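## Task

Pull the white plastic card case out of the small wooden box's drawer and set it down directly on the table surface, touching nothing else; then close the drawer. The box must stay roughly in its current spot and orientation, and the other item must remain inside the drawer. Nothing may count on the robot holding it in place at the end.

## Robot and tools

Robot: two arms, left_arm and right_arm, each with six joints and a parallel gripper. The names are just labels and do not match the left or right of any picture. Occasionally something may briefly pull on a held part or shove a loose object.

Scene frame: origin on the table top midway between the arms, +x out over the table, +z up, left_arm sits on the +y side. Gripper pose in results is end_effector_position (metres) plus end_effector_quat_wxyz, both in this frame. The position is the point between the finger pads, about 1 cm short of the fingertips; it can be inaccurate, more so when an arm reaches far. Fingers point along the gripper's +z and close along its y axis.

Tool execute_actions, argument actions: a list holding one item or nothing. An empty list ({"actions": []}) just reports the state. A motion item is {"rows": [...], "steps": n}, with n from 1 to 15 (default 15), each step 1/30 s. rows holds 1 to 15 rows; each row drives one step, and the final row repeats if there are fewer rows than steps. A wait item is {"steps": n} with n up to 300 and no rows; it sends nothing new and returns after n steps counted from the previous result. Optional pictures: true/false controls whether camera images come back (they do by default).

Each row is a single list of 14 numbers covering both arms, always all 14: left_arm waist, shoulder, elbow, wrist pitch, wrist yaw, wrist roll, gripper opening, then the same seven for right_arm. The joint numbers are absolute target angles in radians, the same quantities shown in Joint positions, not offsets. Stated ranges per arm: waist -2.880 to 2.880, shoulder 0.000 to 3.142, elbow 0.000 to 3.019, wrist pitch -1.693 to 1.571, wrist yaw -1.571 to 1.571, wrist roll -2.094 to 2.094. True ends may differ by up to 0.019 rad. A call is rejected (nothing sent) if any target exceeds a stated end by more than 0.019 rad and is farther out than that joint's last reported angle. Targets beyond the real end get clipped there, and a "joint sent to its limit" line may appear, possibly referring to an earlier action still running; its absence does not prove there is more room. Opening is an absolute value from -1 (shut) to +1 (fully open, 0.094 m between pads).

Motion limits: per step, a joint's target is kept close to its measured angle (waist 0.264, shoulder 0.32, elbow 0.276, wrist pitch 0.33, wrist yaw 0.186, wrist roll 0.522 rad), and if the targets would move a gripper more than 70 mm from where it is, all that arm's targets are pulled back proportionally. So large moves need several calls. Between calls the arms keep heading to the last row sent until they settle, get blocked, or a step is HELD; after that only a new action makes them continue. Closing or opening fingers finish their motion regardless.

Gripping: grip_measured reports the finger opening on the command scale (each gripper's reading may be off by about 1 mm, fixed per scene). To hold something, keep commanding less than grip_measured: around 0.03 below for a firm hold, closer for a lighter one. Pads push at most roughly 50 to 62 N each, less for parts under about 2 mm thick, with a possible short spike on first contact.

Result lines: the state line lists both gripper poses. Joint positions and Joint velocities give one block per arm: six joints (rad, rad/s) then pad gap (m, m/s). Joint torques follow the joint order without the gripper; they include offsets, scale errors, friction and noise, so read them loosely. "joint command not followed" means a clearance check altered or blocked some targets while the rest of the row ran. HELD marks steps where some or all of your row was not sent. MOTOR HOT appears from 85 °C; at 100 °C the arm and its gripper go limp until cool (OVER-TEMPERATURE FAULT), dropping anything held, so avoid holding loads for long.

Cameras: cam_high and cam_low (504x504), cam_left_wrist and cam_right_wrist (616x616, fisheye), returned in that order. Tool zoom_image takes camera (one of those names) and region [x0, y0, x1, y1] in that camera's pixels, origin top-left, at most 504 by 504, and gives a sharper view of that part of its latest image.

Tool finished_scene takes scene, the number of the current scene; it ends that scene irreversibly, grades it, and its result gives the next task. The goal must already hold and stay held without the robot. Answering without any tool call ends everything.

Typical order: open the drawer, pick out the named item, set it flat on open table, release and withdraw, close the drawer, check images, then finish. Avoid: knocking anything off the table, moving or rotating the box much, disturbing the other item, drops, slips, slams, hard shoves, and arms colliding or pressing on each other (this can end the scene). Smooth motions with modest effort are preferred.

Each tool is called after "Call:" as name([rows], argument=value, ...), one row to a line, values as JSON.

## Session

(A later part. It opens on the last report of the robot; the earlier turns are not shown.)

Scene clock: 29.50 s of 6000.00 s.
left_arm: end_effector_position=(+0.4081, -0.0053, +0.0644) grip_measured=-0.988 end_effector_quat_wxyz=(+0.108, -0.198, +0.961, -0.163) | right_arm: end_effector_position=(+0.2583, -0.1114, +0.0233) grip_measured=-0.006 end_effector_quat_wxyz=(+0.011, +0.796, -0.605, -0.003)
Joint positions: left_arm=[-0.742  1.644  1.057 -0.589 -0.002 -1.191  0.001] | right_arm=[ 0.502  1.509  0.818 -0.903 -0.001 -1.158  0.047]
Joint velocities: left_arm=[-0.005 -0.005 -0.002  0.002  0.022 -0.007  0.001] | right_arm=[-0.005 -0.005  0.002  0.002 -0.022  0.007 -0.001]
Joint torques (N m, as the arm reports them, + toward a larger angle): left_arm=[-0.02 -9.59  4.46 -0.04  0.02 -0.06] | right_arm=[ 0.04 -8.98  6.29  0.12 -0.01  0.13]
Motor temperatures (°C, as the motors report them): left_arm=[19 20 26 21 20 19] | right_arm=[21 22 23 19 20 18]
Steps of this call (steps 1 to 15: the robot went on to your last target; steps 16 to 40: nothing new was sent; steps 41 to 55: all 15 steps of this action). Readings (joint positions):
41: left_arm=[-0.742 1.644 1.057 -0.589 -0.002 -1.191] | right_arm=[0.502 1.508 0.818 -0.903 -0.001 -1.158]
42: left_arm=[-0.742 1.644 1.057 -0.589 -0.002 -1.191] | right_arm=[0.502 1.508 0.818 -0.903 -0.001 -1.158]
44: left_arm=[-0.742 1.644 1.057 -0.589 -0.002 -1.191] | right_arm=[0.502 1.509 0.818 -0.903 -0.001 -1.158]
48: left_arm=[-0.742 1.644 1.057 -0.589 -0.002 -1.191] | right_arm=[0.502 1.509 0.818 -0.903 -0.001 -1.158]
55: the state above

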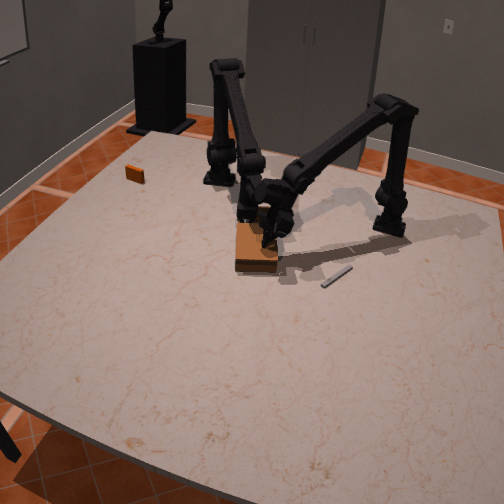

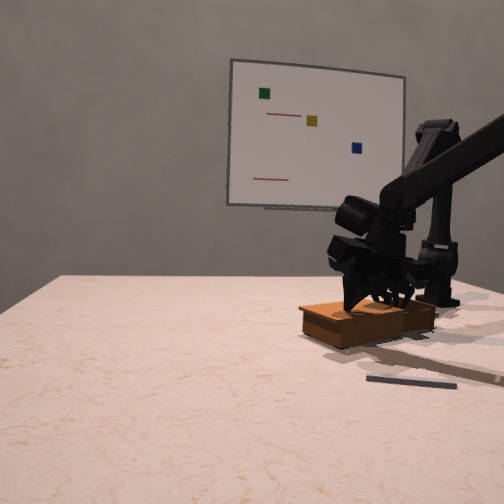

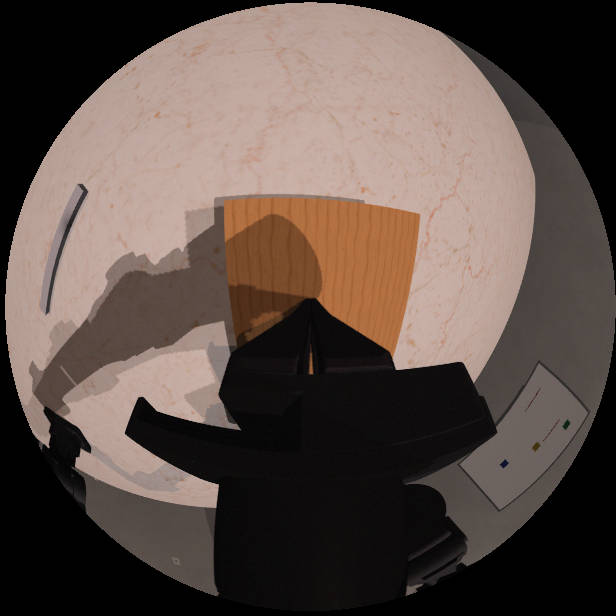

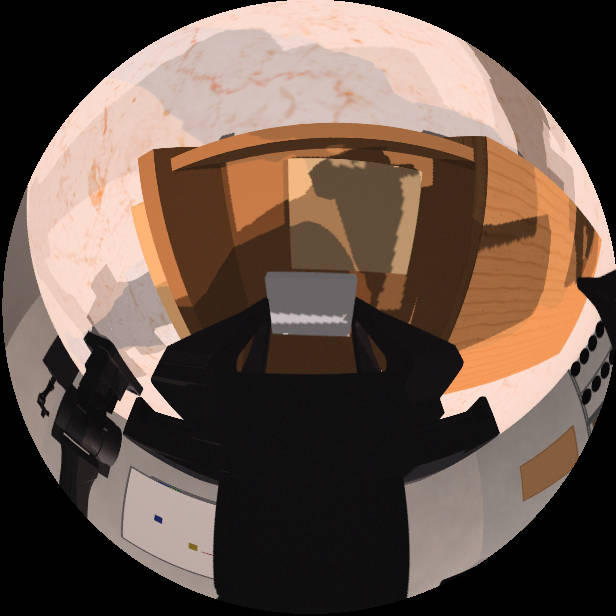

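Call:
execute_actions([
  {"rows":[[-0.74,1.69,1.025,-0.615,0,-1.2,-1,0.5,1.51,0.83,-0.915,0,-1.155,-0.037],[-0.74,1.69,1.025,-0.615,0,-1.2,-1,0.5,1.495,0.84,-0.92,0,-1.155,-0.037],[-0.74,1.69,1.025,-0.615,0,-1.2,-1,0.5,1.485,0.85,-0.93,0,-1.155,-0.037],[-0.74,1.69,1.025,-0.615,0,-1.2,-1,0.5,1.473,0.86,-0.945,0,-1.155,-0.037],[-0.74,1.69,1.025,-0.615,0,-1.2,-1,0.5,1.461,0.867,-0.96,0,-1.155,-0.037],[-0.74,1.69,1.025,-0.615,0,-1.2,-1,0.5,1.449,0.873,-0.975,0,-1.155,-0.037],[-0.74,1.69,1.025,-0.615,0,-1.2,-1,0.5,1.437,0.879,-0.99,0,-1.155,-0.037],[-0.74,1.69,1.025,-0.615,0,-1.2,-1,0.5,1.425,0.885,-1.005,0,-1.155,-0.037],[-0.74,1.69,1.025,-0.615,0,-1.2,-1,0.5,1.413,0.891,-1.02,0,-1.155,-0.037],[-0.74,1.69,1.025,-0.615,0,-1.2,-1,0.5,1.401,0.897,-1.035,0,-1.155,-0.037],[-0.74,1.69,1.025,-0.615,0,-1.2,-1,0.5,1.389,0.903,-1.05,0,-1.155,-0.037],[-0.74,1.69,1.025,-0.615,0,-1.2,-1,0.5,1.377,0.909,-1.065,0,-1.155,-0.037],[-0.74,1.69,1.025,-0.615,0,-1.2,-1,0.5,1.365,0.915,-1.08,0,-1.155,-0.037],[-0.74,1.69,1.025,-0.615,0,-1.2,-1,0.5,1.353,0.92,-1.095,0,-1.155,-0.037],[-0.74,1.69,1.025,-0.615,0,-1.2,-1,0.5,1.34,0.925,-1.11,0,-1.155,-0.037]],"steps":15},
], pictures=false)

Call:
execute_actions([
  {"steps":10},
])

Scene clock: 32.93 s of 6000.00 s.
left_arm: end_effector_position=(+0.4081, -0.0053, +0.0644) grip_measured=-0.988 end_effector_quat_wxyz=(+0.108, -0.198, +0.961, -0.163) | right_arm: end_effector_position=(+0.2512, -0.1171, +0.0800) grip_measured=-0.006 end_effector_quat_wxyz=(+0.007, +0.796, -0.605, -0.002)
Joint positions: left_arm=[-0.742  1.644  1.057 -0.589 -0.002 -1.191  0.001] | right_arm=[ 0.502  1.382  0.863 -1.067 -0.001 -1.158  0.047]
Joint velocities: left_arm=[-0.015 -0.005  0.002 -0.012  0.022  0.037 -0.001] | right_arm=[-0.005 -0.405  0.188 -0.442 -0.007 -0.066 -0.   ]
Joint torques (N m, as the arm reports them, + toward a larger angle): left_arm=[ 0.01 -9.6   4.47  0.01  0.04 -0.05] | right_arm=[  0.05 -11.29  10.75   0.03   0.03   0.07]
Motor temperatures (°C, as the motors report them): left_arm=[19 20 26 21 20 19] | right_arm=[21 22 23 19 20 18]
Steps of this call (steps 1 to 15: the robot went on to your last target; steps 16 to 88: nothing new was sent; steps 89 to 103: all 15 steps of this action). Readings (joint positions):
89: left_arm=[-0.742 1.644 1.057 -0.589 -0.002 -1.191] | right_arm=[0.502 1.509 0.818 -0.903 -0.001 -1.158]
90: left_arm=[-0.742 1.644 1.057 -0.589 -0.002 -1.191] | right_arm=[0.502 1.509 0.818 -0.903 -0.001 -1.158]
92: left_arm=[-0.742 1.644 1.057 -0.589 -0.002 -1.191] | right_arm=[0.502 1.507 0.818 -0.908 -0.001 -1.158]
96: left_arm=[-0.742 1.644 1.057 -0.589 -0.002 -1.191] | right_arm=[0.502 1.481 0.825 -0.959 -0.002 -1.158]
103: the state above

Scene clock: 33.27 s of 6000.00 s.
left_arm: end_effector_position=(+0.4081, -0.0053, +0.0644) grip_measured=-0.988 end_effector_quat_wxyz=(+0.108, -0.198, +0.961, -0.163) | right_arm: end_effector_position=(+0.2525, -0.1160, +0.0987) grip_measured=-0.006 end_effector_quat_wxyz=(-0.006, +0.796, -0.605, +0.001)
Joint positions: left_arm=[-0.742  1.644  1.057 -0.589 -0.002 -1.191  0.001] | right_arm=[ 0.502  1.343  0.881 -1.096 -0.001 -1.158  0.047]
Joint velocities: left_arm=[-0.005 -0.024 -0.017  0.002 -0.051 -0.007  0.   ] | right_arm=[-0.005  0.005 -0.012 -0.002  0.037  0.007 -0.   ]
Joint torques (N m, as the arm reports them, + toward a larger angle): left_arm=[ 0.24 -9.71  4.49 -0.03  0.02 -0.05] | right_arm=[  0.6  -10.36  10.55  -0.05   0.03   0.08]
Motor temperatures (°C, as the motors report them): left_arm=[19 20 26 21 20 19] | right_arm=[21 22 23 19 20 18]
Steps of this call (steps 1 to 10: the robot went on to your last target). Readings (joint positions):
1: left_arm=[-0.742 1.644 1.057 -0.589 -0.002 -1.191] | right_arm=[0.502 1.369 0.869 -1.078 -0.001 -1.158]
2: left_arm=[-0.742 1.644 1.057 -0.589 -0.002 -1.191] | right_arm=[0.502 1.358 0.874 -1.086 -0.001 -1.158]
4: left_arm=[-0.742 1.644 1.057 -0.589 -0.002 -1.191] | right_arm=[0.502 1.344 0.879 -1.092 -0.001 -1.158]
8: left_arm=[-0.742 1.644 1.057 -0.589 -0.002 -1.191] | right_arm=[0.502 1.343 0.881 -1.096 -0.001 -1.158]
10: the state above

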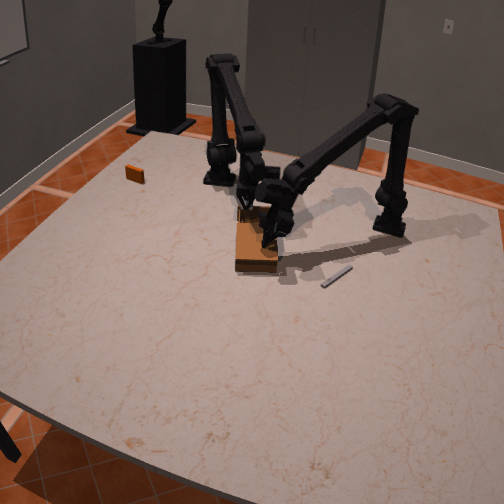

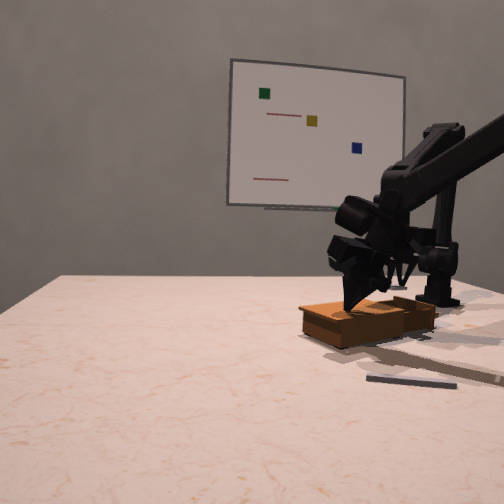

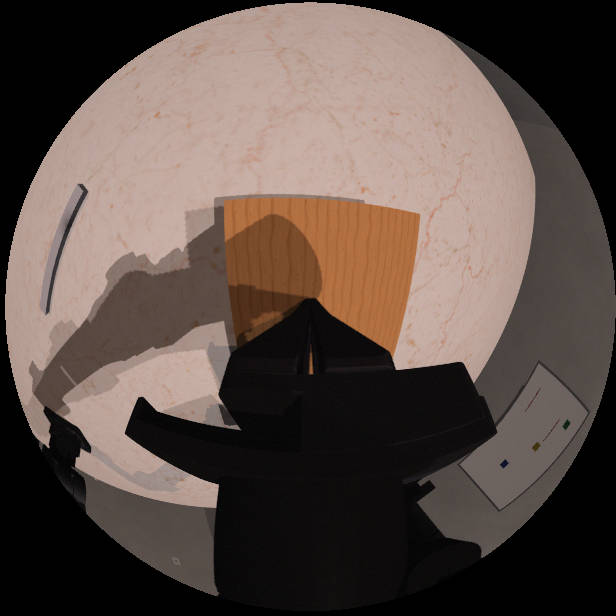

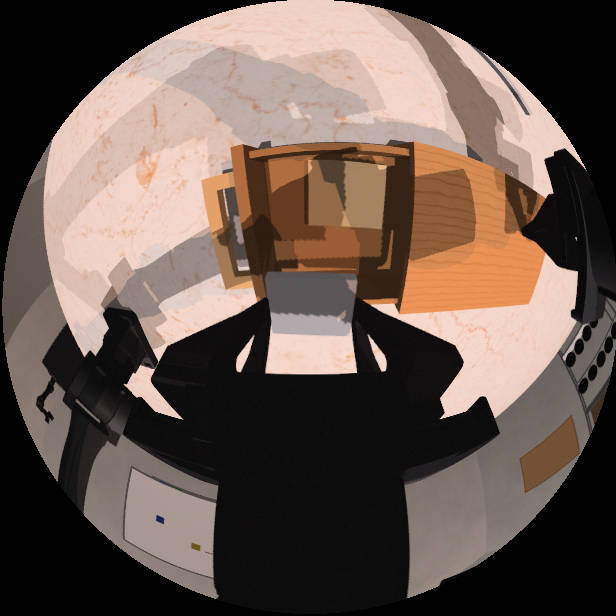

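Call:
execute_actions([
  {"rows":[[-0.74,1.69,1.025,-0.615,0,-1.2,-1,0.49,1.34,0.9,-1.1,0,-1.155,-0.037],[-0.74,1.69,1.025,-0.615,0,-1.2,-1,0.47,1.34,0.9,-1.1,0,-1.155,-0.037],[-0.74,1.69,1.025,-0.615,0,-1.2,-1,0.445,1.34,0.9,-1.1,0,-1.155,-0.037],[-0.74,1.69,1.025,-0.615,0,-1.2,-1,0.415,1.34,0.9,-1.1,0,-1.155,-0.037],[-0.74,1.69,1.025,-0.615,0,-1.2,-1,0.38,1.34,0.9,-1.1,0,-1.155,-0.037],[-0.74,1.69,1.025,-0.615,0,-1.2,-1,0.34,1.34,0.9,-1.1,0,-1.155,-0.037],[-0.74,1.69,1.025,-0.615,0,-1.2,-1,0.30,1.34,0.9,-1.1,0,-1.155,-0.037],[-0.74,1.69,1.025,-0.615,0,-1.2,-1,0.26,1.34,0.9,-1.1,0,-1.155,-0.037],[-0.74,1.69,1.025,-0.615,0,-1.2,-1,0.22,1.34,0.9,-1.1,0,-1.155,-0.037],[-0.74,1.69,1.025,-0.615,0,-1.2,-1,0.18,1.345,0.89,-1.09,0,-1.155,-0.037],[-0.74,1.69,1.025,-0.615,0,-1.2,-1,0.14,1.355,0.88,-1.075,0,-1.155,-0.037],[-0.74,1.69,1.025,-0.615,0,-1.2,-1,0.10,1.365,0.875,-1.06,0,-1.155,-0.037],[-0.74,1.69,1.025,-0.615,0,-1.2,-1,0.065,1.375,0.87,-1.045,0,-1.155,-0.037],[-0.74,1.69,1.025,-0.615,0,-1.2,-1,0.035,1.385,0.865,-1.03,0,-1.155,-0.037],[-0.74,1.69,1.025,-0.615,0,-1.2,-1,0.01,1.397,0.86,-1.015,0,-1.155,-0.037]],"steps":15},
], pictures=false)

Call:
execute_actions([
  {"rows":[[-0.74,1.69,1.025,-0.615,0,-1.2,-1,-0.01,1.409,0.855,-1.0,0,-1.155,-0.037],[-0.74,1.69,1.025,-0.615,0,-1.2,-1,-0.03,1.421,0.85,-0.985,0,-1.155,-0.037],[-0.74,1.69,1.025,-0.615,0,-1.2,-1,-0.045,1.433,0.845,-0.97,0,-1.155,-0.037],[-0.74,1.69,1.025,-0.615,0,-1.2,-1,-0.055,1.445,0.84,-0.955,0,-1.155,-0.037],[-0.74,1.69,1.025,-0.615,0,-1.2,-1,-0.06,1.457,0.835,-0.94,0,-1.155,-0.037],[-0.74,1.69,1.025,-0.615,0,-1.2,-1,-0.06,1.469,0.83,-0.925,0,-1.155,-0.037],[-0.74,1.69,1.025,-0.615,0,-1.2,-1,-0.06,1.48,0.825,-0.91,0,-1.155,-0.037],[-0.74,1.69,1.025,-0.615,0,-1.2,-1,-0.06,1.49,0.82,-0.895,0,-1.155,-0.037],[-0.74,1.69,1.025,-0.615,0,-1.2,-1,-0.06,1.499,0.816,-0.88,0,-1.155,-0.037],[-0.74,1.69,1.025,-0.615,0,-1.2,-1,-0.06,1.507,0.812,-0.868,0,-1.155,-0.037],[-0.74,1.69,1.025,-0.615,0,-1.2,-1,-0.06,1.514,0.809,-0.858,0,-1.155,-0.037],[-0.74,1.69,1.025,-0.615,0,-1.2,-1,-0.06,1.52,0.806,-0.85,0,-1.155,-0.037],[-0.74,1.69,1.025,-0.615,0,-1.2,-1,-0.06,1.525,0.803,-0.845,0,-1.155,-0.037]],"steps":15},
], pictures=false)

Call:
execute_actions([
  {"steps":10},
], pictures=false)

Scene clock: 39.27 s of 6000.00 s.
left_arm: end_effector_position=(+0.4081, -0.0053, +0.0644) grip_measured=-0.988 end_effector_quat_wxyz=(+0.108, -0.198, +0.961, -0.163) | right_arm: end_effector_position=(+0.3294, -0.2530, +0.0930) grip_measured=-0.006 end_effector_quat_wxyz=(+0.016, -0.641, +0.767, -0.007)
Joint positions: left_arm=[-0.742  1.644  1.057 -0.589 -0.002 -1.191  0.001] | right_arm=[ 0.052  1.358  0.878 -1.055 -0.001 -1.158  0.047]
Joint velocities: left_arm=[ 0.005 -0.005 -0.007 -0.002 -0.022 -0.022 -0.   ] | right_arm=[-1.011  0.23  -0.066  0.393 -0.022  0.007 -0.001]
Joint torques (N m, as the arm reports them, + toward a larger angle): left_arm=[ 0.24 -9.74  4.47  0.02  0.02 -0.05] | right_arm=[ 2.8  -7.84  5.99  1.13 -0.03  0.07]
Motor temperatures (°C, as the motors report them): left_arm=[19 20 25 21 20 19] | right_arm=[21 22 24 19 20 18]
Steps of this call (steps 1 to 30: the robot went on to your last target; steps 31 to 100: nothing new was sent; then 2.17 s passed at rest; steps 101 to 115: all 15 steps of this action). Readings (joint positions):
101: left_arm=[-0.742 1.644 1.057 -0.589 -0.002 -1.191] | right_arm=[0.502 1.343 0.881 -1.096 -0.001 -1.158]
102: left_arm=[-0.742 1.644 1.057 -0.589 -0.002 -1.191] | right_arm=[0.500 1.343 0.881 -1.096 -0.001 -1.158]
104: left_arm=[-0.742 1.644 1.057 -0.589 -0.002 -1.191] | right_arm=[0.481 1.343 0.881 -1.096 -0.001 -1.158]
108: left_arm=[-0.742 1.644 1.057 -0.589 -0.002 -1.191] | right_arm=[0.357 1.343 0.881 -1.096 -0.002 -1.158]
115: the state above

Scene clock: 39.77 s of 6000.00 s.
left_arm: end_effector_position=(+0.4081, -0.0053, +0.0644) grip_measured=-0.988 end_effector_quat_wxyz=(+0.108, -0.198, +0.961, -0.163) | right_arm: end_effector_position=(+0.3371, -0.2945, +0.0158) grip_measured=-0.006 end_effector_quat_wxyz=(-0.005, -0.595, +0.804, +0.003)
Joint positions: left_arm=[-0.742  1.644  1.057 -0.589 -0.002 -1.191  0.001] | right_arm=[-0.066  1.52   0.805 -0.866 -0.    -1.158  0.047]
Joint velocities: left_arm=[ 0.005  0.005 -0.012  0.002  0.022  0.007  0.001] | right_arm=[ 0.005  0.063 -0.027  0.09  -0.037  0.051  0.   ]
Joint torques (N m, as the arm reports them, + toward a larger angle): left_arm=[ 0.06 -9.47  4.48 -0.04  0.01 -0.05] | right_arm=[  1.45 -10.     6.23   1.32  -0.01   0.08]
Motor temperatures (°C, as the motors report them): left_arm=[19 20 25 21 20 19] | right_arm=[21 22 24 19 20 18]
Steps of this call (steps 1 to 15: all 15 steps of this action). Readings (joint positions):
1: left_arm=[-0.742 1.644 1.057 -0.589 -0.002 -1.191] | right_arm=[0.021 1.367 0.875 -1.041 -0.001 -1.158]
2: left_arm=[-0.742 1.644 1.057 -0.589 -0.002 -1.191] | right_arm=[-0.005 1.378 0.870 -1.026 -0.000 -1.158]
4: left_arm=[-0.742 1.644 1.057 -0.589 -0.002 -1.191] | right_arm=[-0.043 1.405 0.859 -0.997 -0.000 -1.158]
8: left_arm=[-0.742 1.644 1.057 -0.589 -0.002 -1.191] | right_arm=[-0.067 1.463 0.832 -0.940 -0.000 -1.158]
15: the state above

Scene clock: 40.10 s of 6000.00 s.
left_arm: end_effector_position=(+0.4081, -0.0053, +0.0644) grip_measured=-0.988 end_effector_quat_wxyz=(+0.108, -0.198, +0.961, -0.163) | right_arm: end_effector_position=(+0.3377, -0.2944, +0.0150) grip_measured=-0.006 end_effector_quat_wxyz=(-0.003, -0.595, +0.804, +0.002)
Joint positions: left_arm=[-0.742  1.644  1.057 -0.589 -0.002 -1.191  0.001] | right_arm=[-0.066  1.522  0.804 -0.861 -0.    -1.158  0.047]
Joint velocities: left_arm=[-0.015  0.005 -0.017 -0.012 -0.007  0.037 -0.   ] | right_arm=[-0.015 -0.005  0.012 -0.012 -0.051  0.007 -0.001]
Joint torques (N m, as the arm reports them, + toward a larger angle): left_arm=[-0.08 -9.77  4.41 -0.05  0.01 -0.04] | right_arm=[  1.24 -11.04   5.92   1.4   -0.01   0.08]
Motor temperatures (°C, as the motors report them): left_arm=[19 20 25 21 20 19] | right_arm=[21 22 24 19 20 18]
Steps of this call (steps 1 to 10: the robot went on to your last target). Readings (joint positions):
1: left_arm=[-0.742 1.644 1.057 -0.589 -0.002 -1.191] | right_arm=[-0.066 1.522 0.804 -0.864 -0.000 -1.158]
2: left_arm=[-0.742 1.644 1.057 -0.589 -0.002 -1.191] | right_arm=[-0.066 1.522 0.804 -0.863 -0.000 -1.158]
4: left_arm=[-0.742 1.644 1.057 -0.589 -0.002 -1.191] | right_arm=[-0.066 1.522 0.804 -0.861 -0.000 -1.158]
8: left_arm=[-0.742 1.644 1.057 -0.589 -0.002 -1.191] | right_arm=[-0.066 1.522 0.804 -0.861 -0.000 -1.158]
10: the state above

Call:
execute_actions([
  {"rows":[[-0.74,1.69,1.025,-0.615,0,-1.2,-1,-0.06,1.532,0.803,-0.845,0,-1.155,-0.037],[-0.74,1.69,1.025,-0.615,0,-1.2,-1,-0.06,1.539,0.803,-0.845,0,-1.155,-0.037],[-0.74,1.69,1.025,-0.615,0,-1.2,-1,-0.06,1.545,0.803,-0.845,0,-1.155,-0.037],[-0.74,1.69,1.025,-0.615,0,-1.2,-1,-0.06,1.545,0.803,-0.845,0,-1.155,-0.037],[-0.74,1.69,1.025,-0.615,0,-1.2,-1,-0.06,1.545,0.803,-0.845,0,-1.155,-0.037],[-0.74,1.69,1.025,-0.615,0,-1.2,-1,-0.06,1.545,0.803,-0.845,0,-1.155,-0.037],[-0.74,1.69,1.025,-0.615,0,-1.2,-1,-0.06,1.545,0.803,-0.845,0,-1.155,-0.037],[-0.74,1.69,1.025,-0.615,0,-1.2,-1,-0.06,1.54,0.803,-0.845,0,-1.155,0.03],[-0.74,1.69,1.025,-0.615,0,-1.2,-1,-0.06,1.535,0.803,-0.845,0,-1.155,0.12],[-0.74,1.69,1.025,-0.615,0,-1.2,-1,-0.06,1.53,0.803,-0.845,0,-1.155,0.22],[-0.74,1.69,1.025,-0.615,0,-1.2,-1,-0.06,1.52,0.803,-0.85,0,-1.155,0.3],[-0.74,1.69,1.025,-0.615,0,-1.2,-1,-0.06,1.50,0.803,-0.865,0,-1.155,0.3],[-0.74,1.69,1.025,-0.615,0,-1.2,-1,-0.06,1.48,0.803,-0.88,0,-1.155,0.3],[-0.74,1.69,1.025,-0.615,0,-1.2,-1,-0.06,1.46,0.803,-0.895,0,-1.155,0.3],[-0.74,1.69,1.025,-0.615,0,-1.2,-1,-0.06,1.44,0.803,-0.91,0,-1.155,0.3]],"steps":15},
], pictures=false)

Call:
execute_actions([
  {"rows":[[-0.74,1.69,1.025,-0.615,0,-1.2,-1,-0.06,1.415,0.8,-0.93,0,-1.155,0.3],[-0.74,1.69,1.025,-0.615,0,-1.2,-1,-0.06,1.39,0.8,-0.95,0,-1.12,0.3],[-0.74,1.69,1.025,-0.615,0,-1.2,-1,-0.055,1.365,0.795,-0.97,0,-1.07,0.25],[-0.74,1.69,1.025,-0.615,0,-1.2,-1,-0.045,1.34,0.79,-0.99,0,-1.01,0.15],[-0.74,1.69,1.025,-0.615,0,-1.2,-1,-0.03,1.315,0.785,-1.01,0,-0.95,0.05],[-0.74,1.69,1.025,-0.615,0,-1.2,-1,-0.01,1.29,0.78,-1.03,0,-0.89,-0.05],[-0.74,1.69,1.025,-0.615,0,-1.2,-1,0.015,1.265,0.77,-1.05,0,-0.83,-0.15],[-0.74,1.69,1.025,-0.615,0,-1.2,-1,0.045,1.24,0.76,-1.07,0,-0.77,-0.25],[-0.74,1.69,1.025,-0.615,0,-1.2,-1,0.08,1.215,0.75,-1.085,0,-0.71,-0.35],[-0.74,1.69,1.025,-0.615,0,-1.2,-1,0.12,1.19,0.74,-1.1,0,-0.65,-0.45],[-0.74,1.69,1.025,-0.615,0,-1.2,-1,0.16,1.17,0.73,-1.11,0,-0.59,-0.55],[-0.74,1.69,1.025,-0.615,0,-1.2,-1,0.20,1.15,0.72,-1.12,0,-0.53,-0.65],[-0.74,1.69,1.025,-0.615,0,-1.2,-1,0.24,1.135,0.71,-1.13,0,-0.47,-0.75],[-0.74,1.69,1.025,-0.615,0,-1.2,-1,0.28,1.12,0.70,-1.14,0,-0.41,-0.85],[-0.74,1.69,1.025,-0.615,0,-1.2,-1,0.32,1.11,0.69,-1.15,0,-0.35,-1]],"steps":15},
], pictures=false)

Call:
execute_actions([
  {"rows":[[-0.74,1.69,1.025,-0.615,0,-1.2,-1,0.36,1.10,0.685,-1.155,0,-0.28,-1],[-0.74,1.69,1.025,-0.615,0,-1.2,-1,0.40,1.095,0.68,-1.16,0,-0.21,-1],[-0.74,1.69,1.025,-0.615,0,-1.2,-1,0.44,1.09,0.675,-1.16,0,-0.14,-1],[-0.74,1.69,1.025,-0.615,0,-1.2,-1,0.48,1.09,0.67,-1.16,0,-0.07,-1],[-0.74,1.69,1.025,-0.615,0,-1.2,-1,0.52,1.09,0.665,-1.16,0,0,-1],[-0.74,1.69,1.025,-0.615,0,-1.2,-1,0.56,1.09,0.665,-1.16,0,0.07,-1],[-0.74,1.69,1.025,-0.615,0,-1.2,-1,0.60,1.09,0.665,-1.16,0,0.14,-1],[-0.74,1.69,1.025,-0.615,0,-1.2,-1,0.635,1.09,0.665,-1.16,0,0.21,-1],[-0.74,1.69,1.025,-0.615,0,-1.2,-1,0.665,1.09,0.665,-1.16,0,0.28,-1],[-0.74,1.69,1.025,-0.615,0,-1.2,-1,0.69,1.09,0.665,-1.16,0,0.35,-1],[-0.74,1.69,1.025,-0.615,0,-1.2,-1,0.71,1.09,0.665,-1.16,0,0.42,-1],[-0.74,1.69,1.025,-0.615,0,-1.2,-1,0.725,1.09,0.665,-1.16,0,0.49,-1],[-0.74,1.69,1.025,-0.615,0,-1.2,-1,0.735,1.09,0.665,-1.16,0,0.55,-1],[-0.74,1.69,1.025,-0.615,0,-1.2,-1,0.744,1.09,0.665,-1.16,0,0.56,-1]],"steps":15},
], pictures=false)

Call:
execute_actions([
  {"steps":15},
])

Scene clock: 48.77 s of 6000.00 s.
left_arm: end_effector_position=(+0.4081, -0.0053, +0.0644) grip_measured=-0.988 end_effector_quat_wxyz=(+0.108, -0.198, +0.961, -0.163) | right_arm: end_effector_position=(+0.3360, -0.2931, +0.0180) grip_measured=+0.298 end_effector_quat_wxyz=(-0.003, -0.597, +0.803, +0.003)
Joint positions: left_arm=[-0.742  1.644  1.057 -0.589 -0.002 -1.191  0.001] | right_arm=[-0.062  1.512  0.803 -0.869 -0.001 -1.158  0.061]
Joint velocities: left_arm=[-0.005 -0.005 -0.007  0.012  0.007 -0.037 -0.001] | right_arm=[-0.015 -0.357 -0.012 -0.393 -0.022 -0.022  0.   ]
Joint torques (N m, as the arm reports them, + toward a larger angle): left_arm=[ 0.22 -9.55  4.43 -0.05  0.02 -0.06] | right_arm=[  0.83 -14.84   6.06  -0.18   0.08   0.08]
Motor temperatures (°C, as the motors report them): left_arm=[19 20 25 21 20 19] | right_arm=[21 22 24 19 20 18]
Steps of this call (steps 1 to 15: the robot went on to your last target; steps 16 to 130: nothing new was sent; then 3.83 s passed at rest; steps 131 to 145: all 15 steps of this action). Readings (joint positions):
131: left_arm=[-0.742 1.644 1.057 -0.589 -0.002 -1.191] | right_arm=[-0.062 1.531 0.804 -0.834 -0.001 -1.158]
132: left_arm=[-0.742 1.644 1.057 -0.589 -0.002 -1.191] | right_arm=[-0.062 1.531 0.804 -0.834 -0.001 -1.158]
134: left_arm=[-0.742 1.644 1.057 -0.589 -0.002 -1.191] | right_arm=[-0.062 1.531 0.804 -0.834 -0.001 -1.158]
138: left_arm=[-0.742 1.644 1.057 -0.589 -0.002 -1.191] | right_arm=[-0.062 1.531 0.804 -0.834 -0.001 -1.158]
145: the state above

Scene clock: 49.27 s of 6000.00 s.
left_arm: end_effector_position=(+0.4081, -0.0053, +0.0644) grip_measured=-0.988 end_effector_quat_wxyz=(+0.108, -0.198, +0.961, -0.163) | right_arm: end_effector_position=(+0.2392, -0.2176, +0.1014) grip_measured=-0.927 end_effector_quat_wxyz=(+0.019, -0.493, +0.870, -0.002)
Joint positions: left_arm=[-0.742  1.644  1.057 -0.589 -0.002 -1.191  0.001] | right_arm=[ 0.25   1.135  0.716 -1.114  0.    -0.598  0.003]
Joint velocities: left_arm=[-0.005 -0.005  0.012  0.002 -0.051 -0.022  0.   ] | right_arm=[ 1.294 -0.415 -0.295 -0.291  0.007  1.619 -0.136]
Joint torques (N m, as the arm reports them, + toward a larger angle): left_arm=[ 0.1  -9.52  4.49 -0.03  0.04 -0.04] | right_arm=[-0.74 -6.24  6.81  0.   -0.01  0.12]
Motor temperatures (°C, as the motors report them): left_arm=[19 20 25 21 20 19] | right_arm=[21 22 24 19 20 18]
Steps of this call (steps 1 to 15: all 15 steps of this action). Readings (joint positions):
1: left_arm=[-0.742 1.644 1.057 -0.589 -0.002 -1.191] | right_arm=[-0.062 1.497 0.802 -0.884 -0.001 -1.158]
2: left_arm=[-0.742 1.644 1.057 -0.589 -0.002 -1.191] | right_arm=[-0.062 1.477 0.801 -0.901 -0.001 -1.154]
4: left_arm=[-0.742 1.644 1.057 -0.589 -0.002 -1.191] | right_arm=[-0.062 1.424 0.798 -0.938 -0.001 -1.119]
8: left_arm=[-0.742 1.644 1.057 -0.589 -0.002 -1.191] | right_arm=[-0.022 1.299 0.784 -1.015 0.000 -0.968]
15: the state above

Scene clock: 49.77 s of 6000.00 s.
left_arm: end_effector_position=(+0.4081, -0.0053, +0.0644) grip_measured=-0.988 end_effector_quat_wxyz=(+0.108, -0.198, +0.961, -0.163) | right_arm: end_effector_position=(+0.1377, -0.1320, +0.0929) grip_measured=-0.994 end_effector_quat_wxyz=(-0.003, -0.276, +0.961, -0.002)
Joint positions: left_arm=[-0.742  1.644  1.057 -0.589 -0.002 -1.191  0.001] | right_arm=[ 0.741  1.1    0.667 -1.146  0.     0.363  0.   ]
Joint velocities: left_arm=[-0.005 -0.005 -0.002 -0.017 -0.007 -0.022 -0.   ] | right_arm=[ 0.21  -0.005 -0.002 -0.007  0.007  1.282  0.   ]
Joint torques (N m, as the arm reports them, + toward a larger angle): left_arm=[ 0.08 -9.73  4.41 -0.02  0.01 -0.04] | right_arm=[-0.37 -6.15  7.33 -0.01  0.07  0.16]
Motor temperatures (°C, as the motors report them): left_arm=[19 20 25 21 20 19] | right_arm=[21 22 24 19 20 18]
Steps of this call (steps 1 to 15: all 15 steps of this action). Readings (joint positions):
1: left_arm=[-0.742 1.644 1.057 -0.589 -0.002 -1.191] | right_arm=[0.294 1.123 0.706 -1.124 0.000 -0.539]
2: left_arm=[-0.742 1.644 1.057 -0.589 -0.002 -1.191] | right_arm=[0.335 1.114 0.697 -1.132 0.000 -0.478]
4: left_arm=[-0.742 1.644 1.057 -0.589 -0.002 -1.191] | right_arm=[0.413 1.102 0.682 -1.142 0.000 -0.351]
8: left_arm=[-0.742 1.644 1.057 -0.589 -0.002 -1.191] | right_arm=[0.568 1.100 0.668 -1.146 0.000 -0.084]
15: the state above

Scene clock: 50.27 s of 6000.00 s.
left_arm: end_effector_position=(+0.4081, -0.0053, +0.0644) grip_measured=-0.988 end_effector_quat_wxyz=(+0.108, -0.198, +0.961, -0.163) | right_arm: end_effector_position=(+0.1367, -0.1313, +0.0929) grip_measured=-0.994 end_effector_quat_wxyz=(-0.003, -0.190, +0.982, -0.003)
Joint positions: left_arm=[-0.742  1.644  1.057 -0.589 -0.002 -1.191  0.001] | right_arm=[ 0.746  1.1    0.667 -1.146  0.     0.545  0.   ]
Joint velocities: left_arm=[ 0.015  0.005 -0.002 -0.007 -0.037 -0.022  0.   ] | right_arm=[-0.005 -0.005 -0.007  0.002  0.066 -0.007 -0.   ]
Joint torques (N m, as the arm reports them, + toward a larger angle): left_arm=[ 0.21 -9.8   4.43 -0.07  0.02 -0.04] | right_arm=[ 0.54 -6.33  6.95 -0.09  0.08  0.1 ]
Motor temperatures (°C, as the motors report them): left_arm=[19 20 25 21 20 19] | right_arm=[21 22 24 19 20 18]
Steps of this call (steps 1 to 15: the robot went on to your last target). Readings (joint positions):
1: left_arm=[-0.742 1.644 1.057 -0.589 -0.002 -1.191] | right_arm=[0.745 1.100 0.667 -1.146 0.000 0.401]
2: left_arm=[-0.742 1.644 1.057 -0.589 -0.002 -1.191] | right_arm=[0.746 1.100 0.667 -1.146 0.000 0.431]
4: left_arm=[-0.742 1.644 1.057 -0.589 -0.002 -1.191] | right_arm=[0.746 1.100 0.667 -1.146 0.000 0.475]
8: left_arm=[-0.742 1.644 1.057 -0.589 -0.002 -1.191] | right_arm=[0.746 1.100 0.667 -1.146 0.000 0.521]
15: the state above

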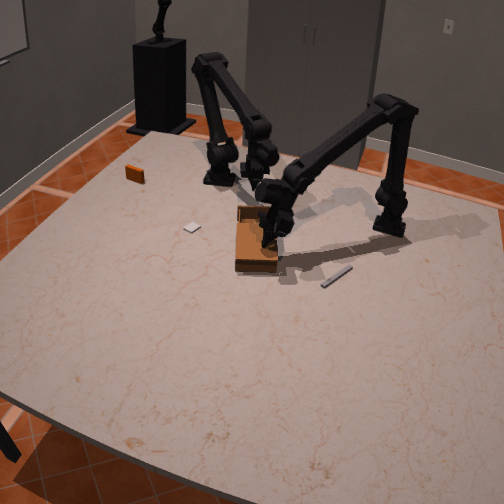

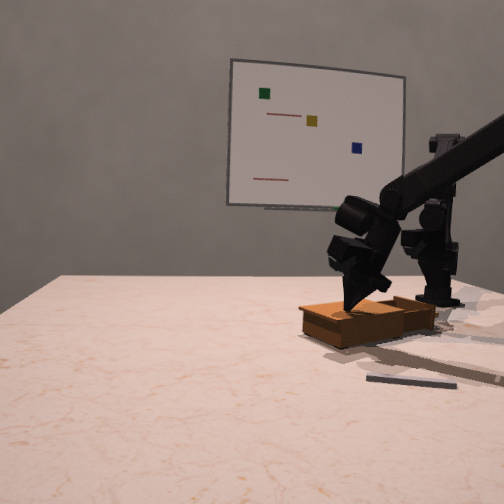

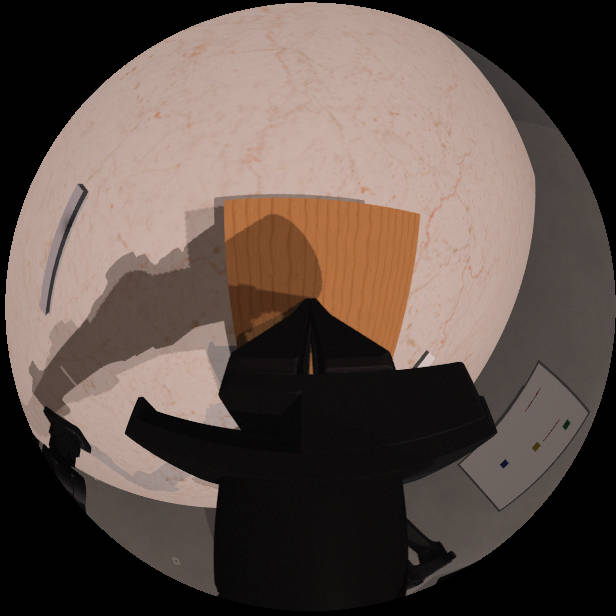

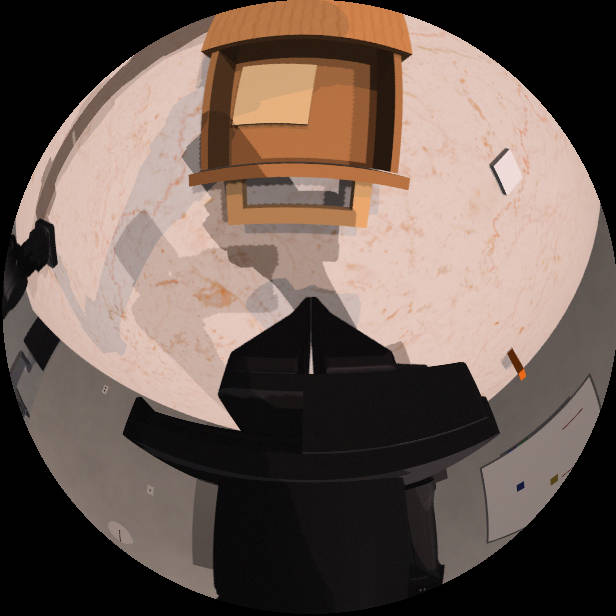

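Call:
execute_actions([
  {"rows":[[-0.74,1.70,1.015,-0.62,0,-1.2,-1,0.75,1.11,0.66,-1.125,0,0.56,-1],[-0.74,1.71,1.005,-0.625,0,-1.2,-1,0.75,1.122,0.652,-1.105,0,0.56,-1],[-0.74,1.72,0.995,-0.63,0,-1.2,-1,0.75,1.134,0.644,-1.085,0,0.56,-1],[-0.74,1.73,0.985,-0.635,0,-1.2,-1,0.75,1.146,0.636,-1.065,0,0.56,-1],[-0.74,1.74,0.975,-0.64,0,-1.2,-1,0.75,1.158,0.628,-1.045,0,0.56,-1],[-0.74,1.75,0.965,-0.645,0,-1.2,-1,0.75,1.17,0.62,-1.025,0,0.56,-1],[-0.74,1.76,0.955,-0.65,0,-1.2,-1,0.75,1.182,0.612,-1.005,0,0.56,-1],[-0.74,1.77,0.945,-0.655,0,-1.2,-1,0.75,1.194,0.604,-0.985,0,0.56,-1],[-0.74,1.78,0.935,-0.66,0,-1.2,-1,0.75,1.206,0.597,-0.965,0,0.56,-1],[-0.74,1.79,0.925,-0.665,0,-1.2,-1,0.75,1.217,0.59,-0.945,0,0.56,-1],[-0.74,1.79,0.925,-0.665,0,-1.2,-1,0.75,1.228,0.584,-0.925,0,0.56,-1],[-0.74,1.79,0.925,-0.665,0,-1.2,-1,0.75,1.238,0.578,-0.905,0,0.56,-1],[-0.74,1.79,0.925,-0.665,0,-1.2,-1,0.75,1.247,0.574,-0.887,0,0.56,-1]],"steps":15},
], pictures=false)

Call:
execute_actions([
  {"rows":[[-0.74,1.79,0.925,-0.665,0,-1.2,-1,0.75,1.247,0.574,-0.887,0,0.56,-1],[-0.74,1.79,0.925,-0.665,0,-1.2,-1,0.75,1.247,0.574,-0.887,0,0.56,-1],[-0.74,1.79,0.925,-0.665,0,-1.2,-1,0.75,1.247,0.574,-0.887,0,0.56,-1],[-0.74,1.79,0.925,-0.665,0,-1.2,-1,0.75,1.247,0.585,-0.887,0,0.56,-1],[-0.74,1.79,0.925,-0.665,0,-1.2,-1,0.75,1.247,0.597,-0.887,0,0.56,-1],[-0.74,1.79,0.925,-0.665,0,-1.2,-1,0.745,1.25,0.609,-0.887,0,0.55,-1],[-0.74,1.79,0.925,-0.665,0,-1.2,-1,0.74,1.255,0.62,-0.886,0,0.545,-1],[-0.74,1.79,0.925,-0.665,0,-1.2,-1,0.735,1.263,0.628,-0.885,0,0.54,-1],[-0.74,1.79,0.925,-0.665,0,-1.2,-1,0.73,1.271,0.635,-0.884,0,0.535,-1],[-0.74,1.79,0.925,-0.665,0,-1.2,-1,0.725,1.279,0.642,-0.883,0,0.53,-1],[-0.74,1.79,0.925,-0.665,0,-1.2,-1,0.72,1.287,0.649,-0.882,0,0.525,-1]],"steps":15},
])

Scene clock: 56.67 s of 6000.00 s.
left_arm: end_effector_position=(+0.4074, -0.0045, +0.0629) grip_measured=-0.988 end_effector_quat_wxyz=(+0.107, -0.198, +0.961, -0.162) | right_arm: end_effector_position=(+0.1401, -0.1267, +0.0289) grip_measured=-0.994 end_effector_quat_wxyz=(-0.005, -0.187, +0.982, -0.004)
Joint positions: left_arm=[-0.742  1.645  1.054 -0.589 -0.002 -1.191  0.001] | right_arm=[ 0.746  1.242  0.576 -0.917  0.     0.552  0.   ]
Joint velocities: left_arm=[-0.015 -0.005  0.012  0.002  0.007 -0.007 -0.   ] | right_arm=[-0.005  0.151 -0.081  0.212 -0.007  0.037  0.   ]
Joint torques (N m, as the arm reports them, + toward a larger angle): left_arm=[ 0.05 -7.35  2.07 -0.57 -0.02 -0.02] | right_arm=[ 1.05 -7.04  6.69  1.41  0.08  0.14]
Motor temperatures (°C, as the motors report them): left_arm=[19 20 25 21 20 19] | right_arm=[21 22 24 19 20 18]
Steps of this call (steps 1 to 15: the robot went on to your last target; steps 16 to 90: nothing new was sent; then 2.90 s passed at rest; steps 91 to 105: all 15 steps of this action). Readings (joint positions):
91: left_arm=[-0.742 1.644 1.057 -0.589 -0.002 -1.191] | right_arm=[0.746 1.100 0.667 -1.145 0.000 0.552]
92: left_arm=[-0.742 1.644 1.056 -0.589 -0.002 -1.191] | right_arm=[0.746 1.101 0.665 -1.140 0.000 0.552]
94: left_arm=[-0.742 1.645 1.054 -0.589 -0.002 -1.191] | right_arm=[0.746 1.108 0.656 -1.113 0.000 0.552]
98: left_arm=[-0.742 1.645 1.054 -0.589 -0.002 -1.191] | right_arm=[0.746 1.156 0.625 -1.038 0.000 0.552]
105: the state above

Scene clock: 57.17 s of 6000.00 s.
left_arm: end_effector_position=(+0.4074, -0.0045, +0.0629) grip_measured=-0.988 end_effector_quat_wxyz=(+0.107, -0.198, +0.961, -0.162) | right_arm: end_effector_position=(+0.1524, -0.1192, +0.0275) grip_measured=-0.994 end_effector_quat_wxyz=(-0.001, -0.184, +0.983, -0.001)
Joint positions: left_arm=[-0.742  1.645  1.054 -0.589 -0.002 -1.191  0.001] | right_arm=[ 0.726  1.279  0.601 -0.897  0.     0.538  0.   ]
Joint velocities: left_arm=[-0.015 -0.005 -0.007 -0.012  0.066  0.037  0.   ] | right_arm=[-0.024  0.054  0.066  0.037  0.007 -0.066  0.   ]
Joint torques (N m, as the arm reports them, + toward a larger angle): left_arm=[ 0.09 -7.4   2.06 -0.58 -0.01  0.  ] | right_arm=[ 0.37 -7.09  9.52  1.4   0.08 -0.04]
Motor temperatures (°C, as the motors report them): left_arm=[19 20 25 21 20 19] | right_arm=[21 22 24 19 20 18]
Steps of this call (steps 1 to 15: all 15 steps of this action). Readings (joint positions):
1: left_arm=[-0.742 1.645 1.054 -0.589 -0.002 -1.191] | right_arm=[0.746 1.246 0.574 -0.911 0.000 0.552]
2: left_arm=[-0.742 1.645 1.054 -0.589 -0.002 -1.191] | right_arm=[0.746 1.247 0.574 -0.908 0.000 0.552]
4: left_arm=[-0.742 1.645 1.054 -0.589 -0.002 -1.191] | right_arm=[0.746 1.247 0.574 -0.905 0.000 0.552]
8: left_arm=[-0.742 1.645 1.054 -0.589 -0.002 -1.191] | right_arm=[0.745 1.248 0.574 -0.903 0.000 0.551]
15: the state above

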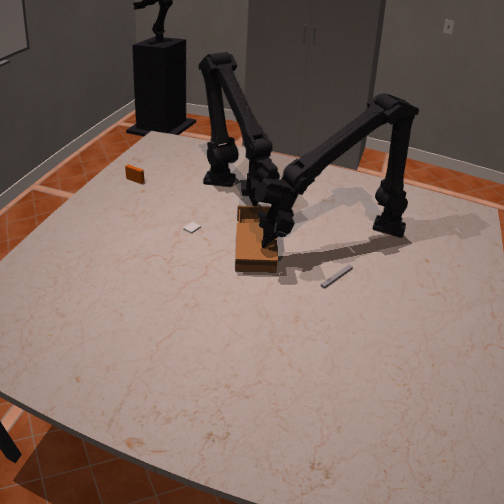

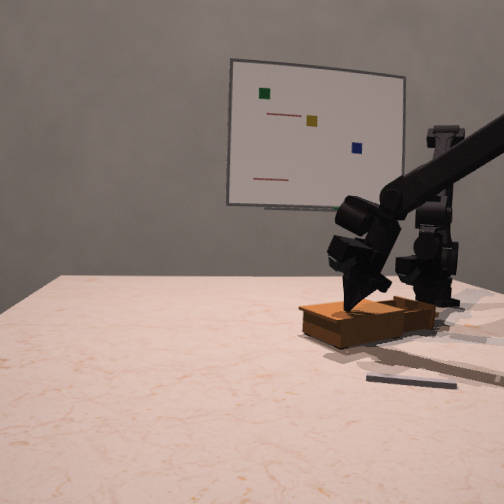

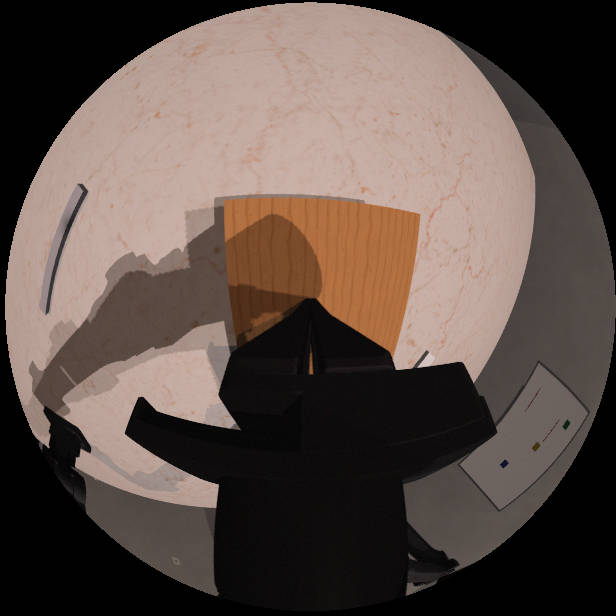

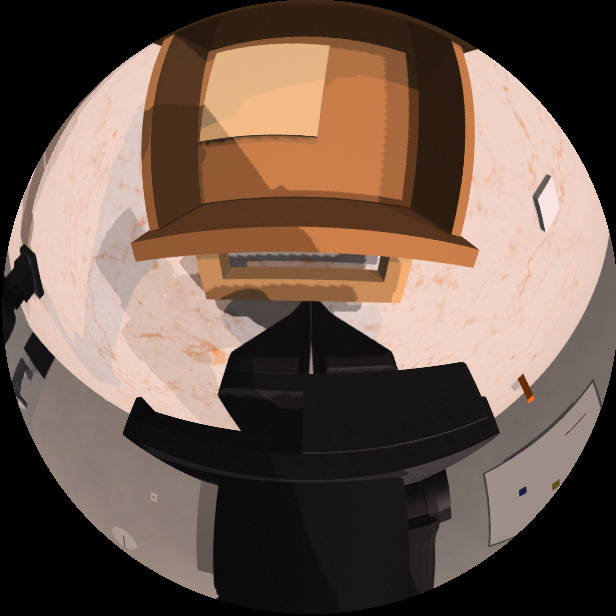

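Call:
execute_actions([
  {"rows":[[-0.745,1.79,0.925,-0.665,0.005,-1.2,-1,0.716,1.294,0.657,-0.88,0,0.52,-1],[-0.75,1.79,0.925,-0.665,0.01,-1.2,-1,0.712,1.301,0.665,-0.877,0,0.516,-1],[-0.755,1.79,0.925,-0.665,0.015,-1.2,-1,0.708,1.308,0.673,-0.874,0,0.512,-1],[-0.76,1.79,0.925,-0.665,0.02,-1.2,-1,0.704,1.315,0.681,-0.871,0,0.508,-1],[-0.765,1.79,0.925,-0.665,0.02,-1.2,-1,0.70,1.322,0.689,-0.868,0,0.504,-1],[-0.765,1.79,0.925,-0.665,0.02,-1.2,-1,0.696,1.33,0.697,-0.865,0,0.5,-1],[-0.765,1.79,0.925,-0.665,0.02,-1.2,-1,0.692,1.338,0.705,-0.862,0,0.496,-1],[-0.765,1.79,0.925,-0.665,0.02,-1.2,-1,0.688,1.346,0.713,-0.859,0,0.492,-1],[-0.765,1.79,0.925,-0.665,0.02,-1.2,-1,0.684,1.354,0.721,-0.856,0,0.488,-1],[-0.765,1.79,0.925,-0.665,0.02,-1.2,-1,0.68,1.362,0.729,-0.853,0,0.484,-1],[-0.765,1.79,0.925,-0.665,0.02,-1.2,-1,0.675,1.37,0.737,-0.85,0,0.48,-1],[-0.765,1.79,0.925,-0.665,0.02,-1.2,-1,0.67,1.378,0.745,-0.85,0,0.476,-1],[-0.765,1.79,0.925,-0.665,0.02,-1.2,-1,0.665,1.386,0.753,-0.85,0,0.472,-1],[-0.765,1.79,0.925,-0.665,0.02,-1.2,-1,0.66,1.394,0.761,-0.85,0,0.468,-1],[-0.765,1.79,0.925,-0.665,0.02,-1.2,-1,0.655,1.402,0.769,-0.85,0,0.464,-1]],"steps":15},
], pictures=false)

Call:
execute_actions([
  {"steps":10},
])

Scene clock: 60.30 s of 6000.00 s.
left_arm: end_effector_position=(+0.4062, -0.0050, +0.0648) grip_measured=-0.988 end_effector_quat_wxyz=(+0.106, -0.197, +0.961, -0.165) | right_arm: end_effector_position=(+0.1570, -0.1160, +0.0242) grip_measured=-0.994 end_effector_quat_wxyz=(-0.032, -0.193, +0.981, -0.007)
Joint positions: left_arm=[-0.742  1.64   1.052 -0.589  0.005 -1.191  0.001] | right_arm=[ 0.702  1.341  0.644 -0.933 -0.03   0.495  0.   ]
Joint velocities: left_arm=[-0.005 -0.015  0.012 -0.002 -0.081  0.037  0.   ] | right_arm=[-0.073  0.142  0.139 -0.173 -0.125 -0.168  0.   ]
Joint torques (N m, as the arm reports them, + toward a larger angle): left_arm=[-1.   -7.11  2.24 -0.54  0.34  0.  ] | right_arm=[-3.76 -3.15 15.17  5.03  1.28 -0.13]
Motor temperatures (°C, as the motors report them): left_arm=[19 20 25 21 20 19] | right_arm=[21 22 24 19 20 18]
Steps of this call (steps 1 to 15: the robot went on to your last target; steps 16 to 79: nothing new was sent; steps 80 to 94: all 15 steps of this action). Readings (joint positions):
80: left_arm=[-0.742 1.645 1.054 -0.589 -0.002 -1.191] | right_arm=[0.725 1.280 0.604 -0.896 0.000 0.533]
81: left_arm=[-0.742 1.645 1.054 -0.589 -0.001 -1.191] | right_arm=[0.725 1.281 0.604 -0.896 0.000 0.531]
83: left_arm=[-0.742 1.645 1.054 -0.589 0.000 -1.191] | right_arm=[0.720 1.289 0.612 -0.895 -0.001 0.527]
87: left_arm=[-0.742 1.645 1.054 -0.589 0.001 -1.191] | right_arm=[0.715 1.304 0.619 -0.901 -0.011 0.517]
94: the state above

Scene clock: 60.63 s of 6000.00 s.
left_arm: end_effector_position=(+0.4062, -0.0050, +0.0648) grip_measured=-0.988 end_effector_quat_wxyz=(+0.106, -0.197, +0.961, -0.165) | right_arm: end_effector_position=(+0.1570, -0.1161, +0.0244) grip_measured=-0.994 end_effector_quat_wxyz=(-0.039, -0.198, +0.979, -0.009)
Joint positions: left_arm=[-0.742  1.64   1.052 -0.589  0.005 -1.191  0.001] | right_arm=[ 0.698  1.349  0.652 -0.946 -0.035  0.481  0.   ]
Joint velocities: left_arm=[ 0.015 -0.015 -0.002 -0.002 -0.037  0.022  0.001] | right_arm=[-0.015 -0.005 -0.022  0.012 -0.022  0.007 -0.   ]
Joint torques (N m, as the arm reports them, + toward a larger angle): left_arm=[-1.1  -6.96  2.22 -0.56  0.33  0.  ] | right_arm=[-3.37 -3.38 15.14  5.14  1.32 -0.1 ]
Motor temperatures (°C, as the motors report them): left_arm=[19 20 25 21 20 19] | right_arm=[21 22 24 19 20 18]
Steps of this call (steps 1 to 10: the robot went on to your last target). Readings (joint positions):
1: left_arm=[-0.742 1.640 1.052 -0.589 0.005 -1.191] | right_arm=[0.700 1.345 0.648 -0.939 -0.033 0.492]
2: left_arm=[-0.742 1.640 1.052 -0.589 0.005 -1.191] | right_arm=[0.699 1.348 0.650 -0.943 -0.034 0.489]
4: left_arm=[-0.742 1.640 1.052 -0.589 0.005 -1.191] | right_arm=[0.698 1.349 0.652 -0.946 -0.035 0.485]
8: left_arm=[-0.742 1.640 1.052 -0.589 0.005 -1.191] | right_arm=[0.698 1.349 0.652 -0.946 -0.035 0.482]
10: the state above

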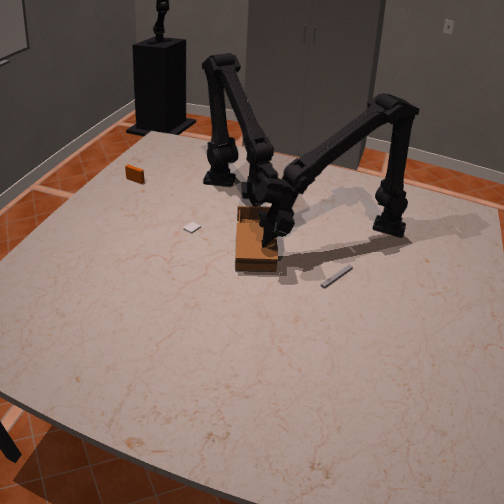

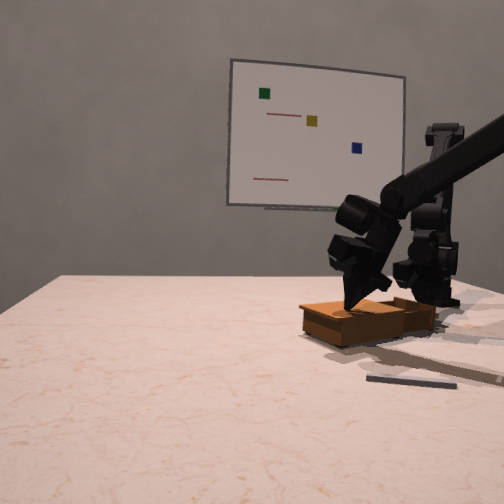

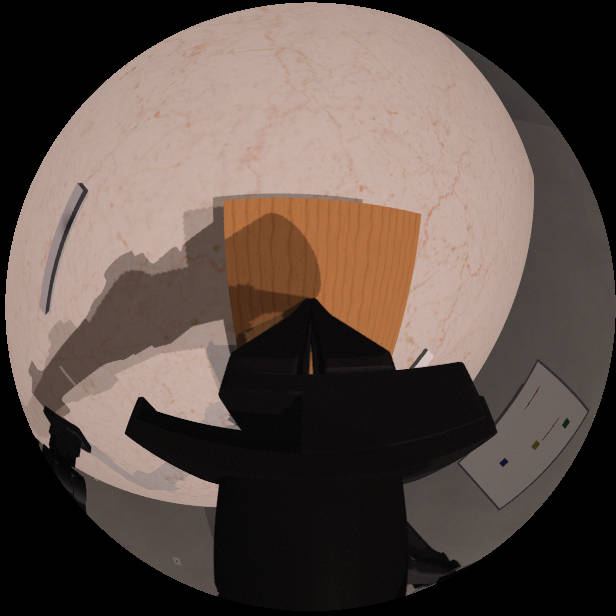

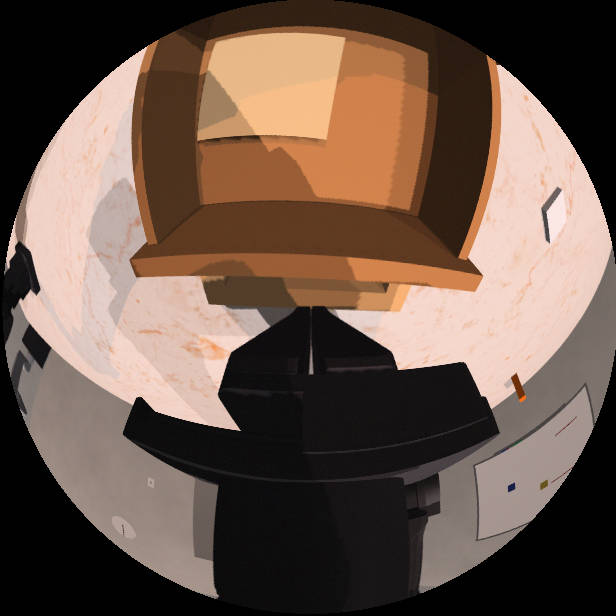

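Call:
execute_actions([
  {"rows":[[-0.76,1.79,0.925,-0.665,0.02,-1.2,-1,0.68,1.37,0.74,-0.87,0,0.49,-1],[-0.755,1.79,0.925,-0.665,0.01,-1.2,-1,0.70,1.33,0.71,-0.885,0,0.5,-1],[-0.75,1.79,0.925,-0.665,0.01,-1.2,-1,0.715,1.30,0.68,-0.9,0,0.51,-1],[-0.745,1.79,0.925,-0.665,0,-1.2,-1,0.725,1.275,0.65,-0.91,0,0.52,-1],[-0.745,1.79,0.925,-0.665,0,-1.2,-1,0.73,1.26,0.63,-0.915,0,0.53,-1]],"steps":15},
])

Call:
zoom_image(camera="cam_low", region=[280,250,480,370])

Scene clock: 62.43 s of 6000.00 s.
left_arm: end_effector_position=(+0.4057, -0.0039, +0.0624) grip_measured=-0.988 end_effector_quat_wxyz=(+0.105, -0.198, +0.961, -0.162) | right_arm: end_effector_position=(+0.1572, -0.1126, +0.0407) grip_measured=-0.994 end_effector_quat_wxyz=(+0.002, -0.193, +0.981, +0.004)
Joint positions: left_arm=[-0.742  1.643  1.05  -0.589  0.003 -1.191  0.001] | right_arm=[ 0.725  1.265  0.633 -0.931 -0.003  0.519  0.   ]
Joint velocities: left_arm=[-0.005 -0.005  0.012 -0.012  0.051 -0.022 -0.   ] | right_arm=[-0.005 -0.015 -0.007 -0.007 -0.022  0.007 -0.001]
Joint torques (N m, as the arm reports them, + toward a larger angle): left_arm=[-0.23 -7.04  2.13 -0.58 -0.11 -0.01] | right_arm=[ 1.   -6.93  6.28  1.39  0.18  0.1 ]
Motor temperatures (°C, as the motors report them): left_arm=[19 20 24 21 20 19] | right_arm=[21 22 25 19 20 18]
Steps of this call (steps 1 to 30: the robot went on to your last target; steps 31 to 39: nothing new was sent; steps 40 to 54: all 15 steps of this action). Readings (joint positions):
40: left_arm=[-0.742 1.640 1.052 -0.589 0.005 -1.191] | right_arm=[0.699 1.349 0.652 -0.948 -0.035 0.480]
41: left_arm=[-0.742 1.640 1.052 -0.589 0.005 -1.191] | right_arm=[0.701 1.347 0.652 -0.949 -0.033 0.483]
43: left_arm=[-0.742 1.642 1.051 -0.589 0.003 -1.191] | right_arm=[0.712 1.330 0.646 -0.950 -0.016 0.493]
47: left_arm=[-0.742 1.643 1.050 -0.589 0.003 -1.191] | right_arm=[0.725 1.275 0.633 -0.936 -0.003 0.509]
54: the state above

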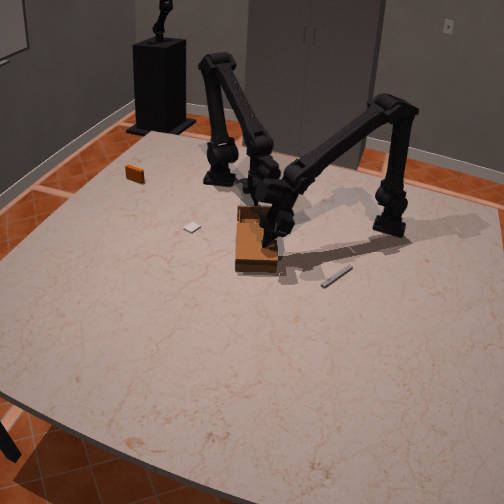

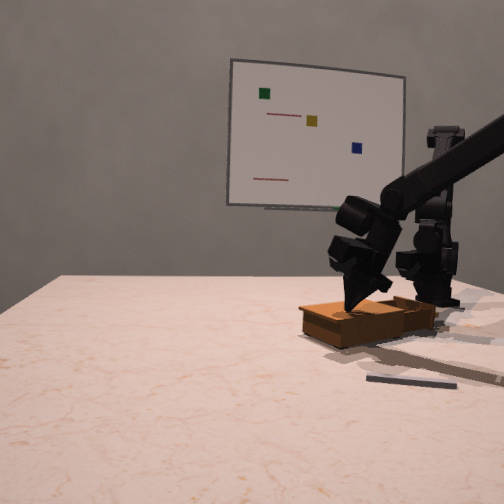

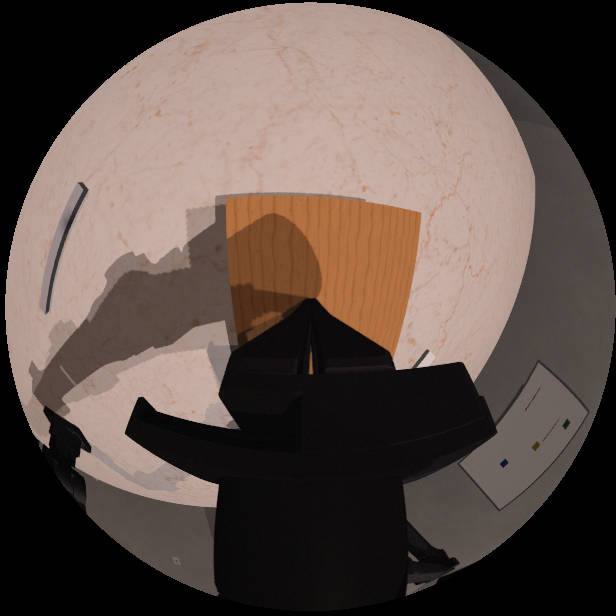

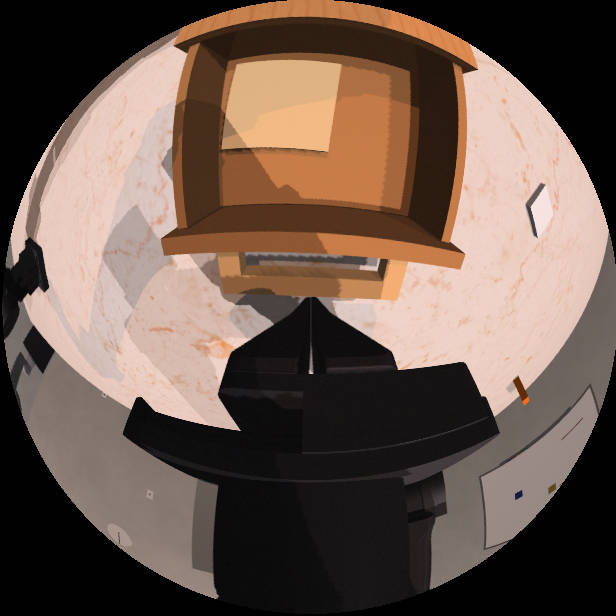

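Region (280, 250, 480, 370) of cam_low's 504x504 image, scaled by 2.520, with more detail than that image has; it fills the top 302 rows of this view, and the rest is white.

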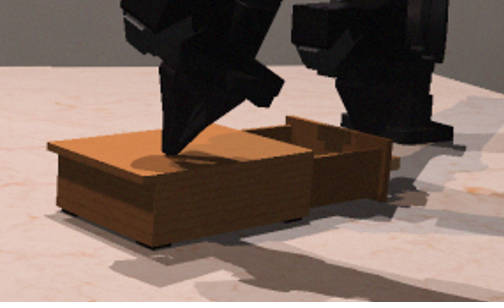

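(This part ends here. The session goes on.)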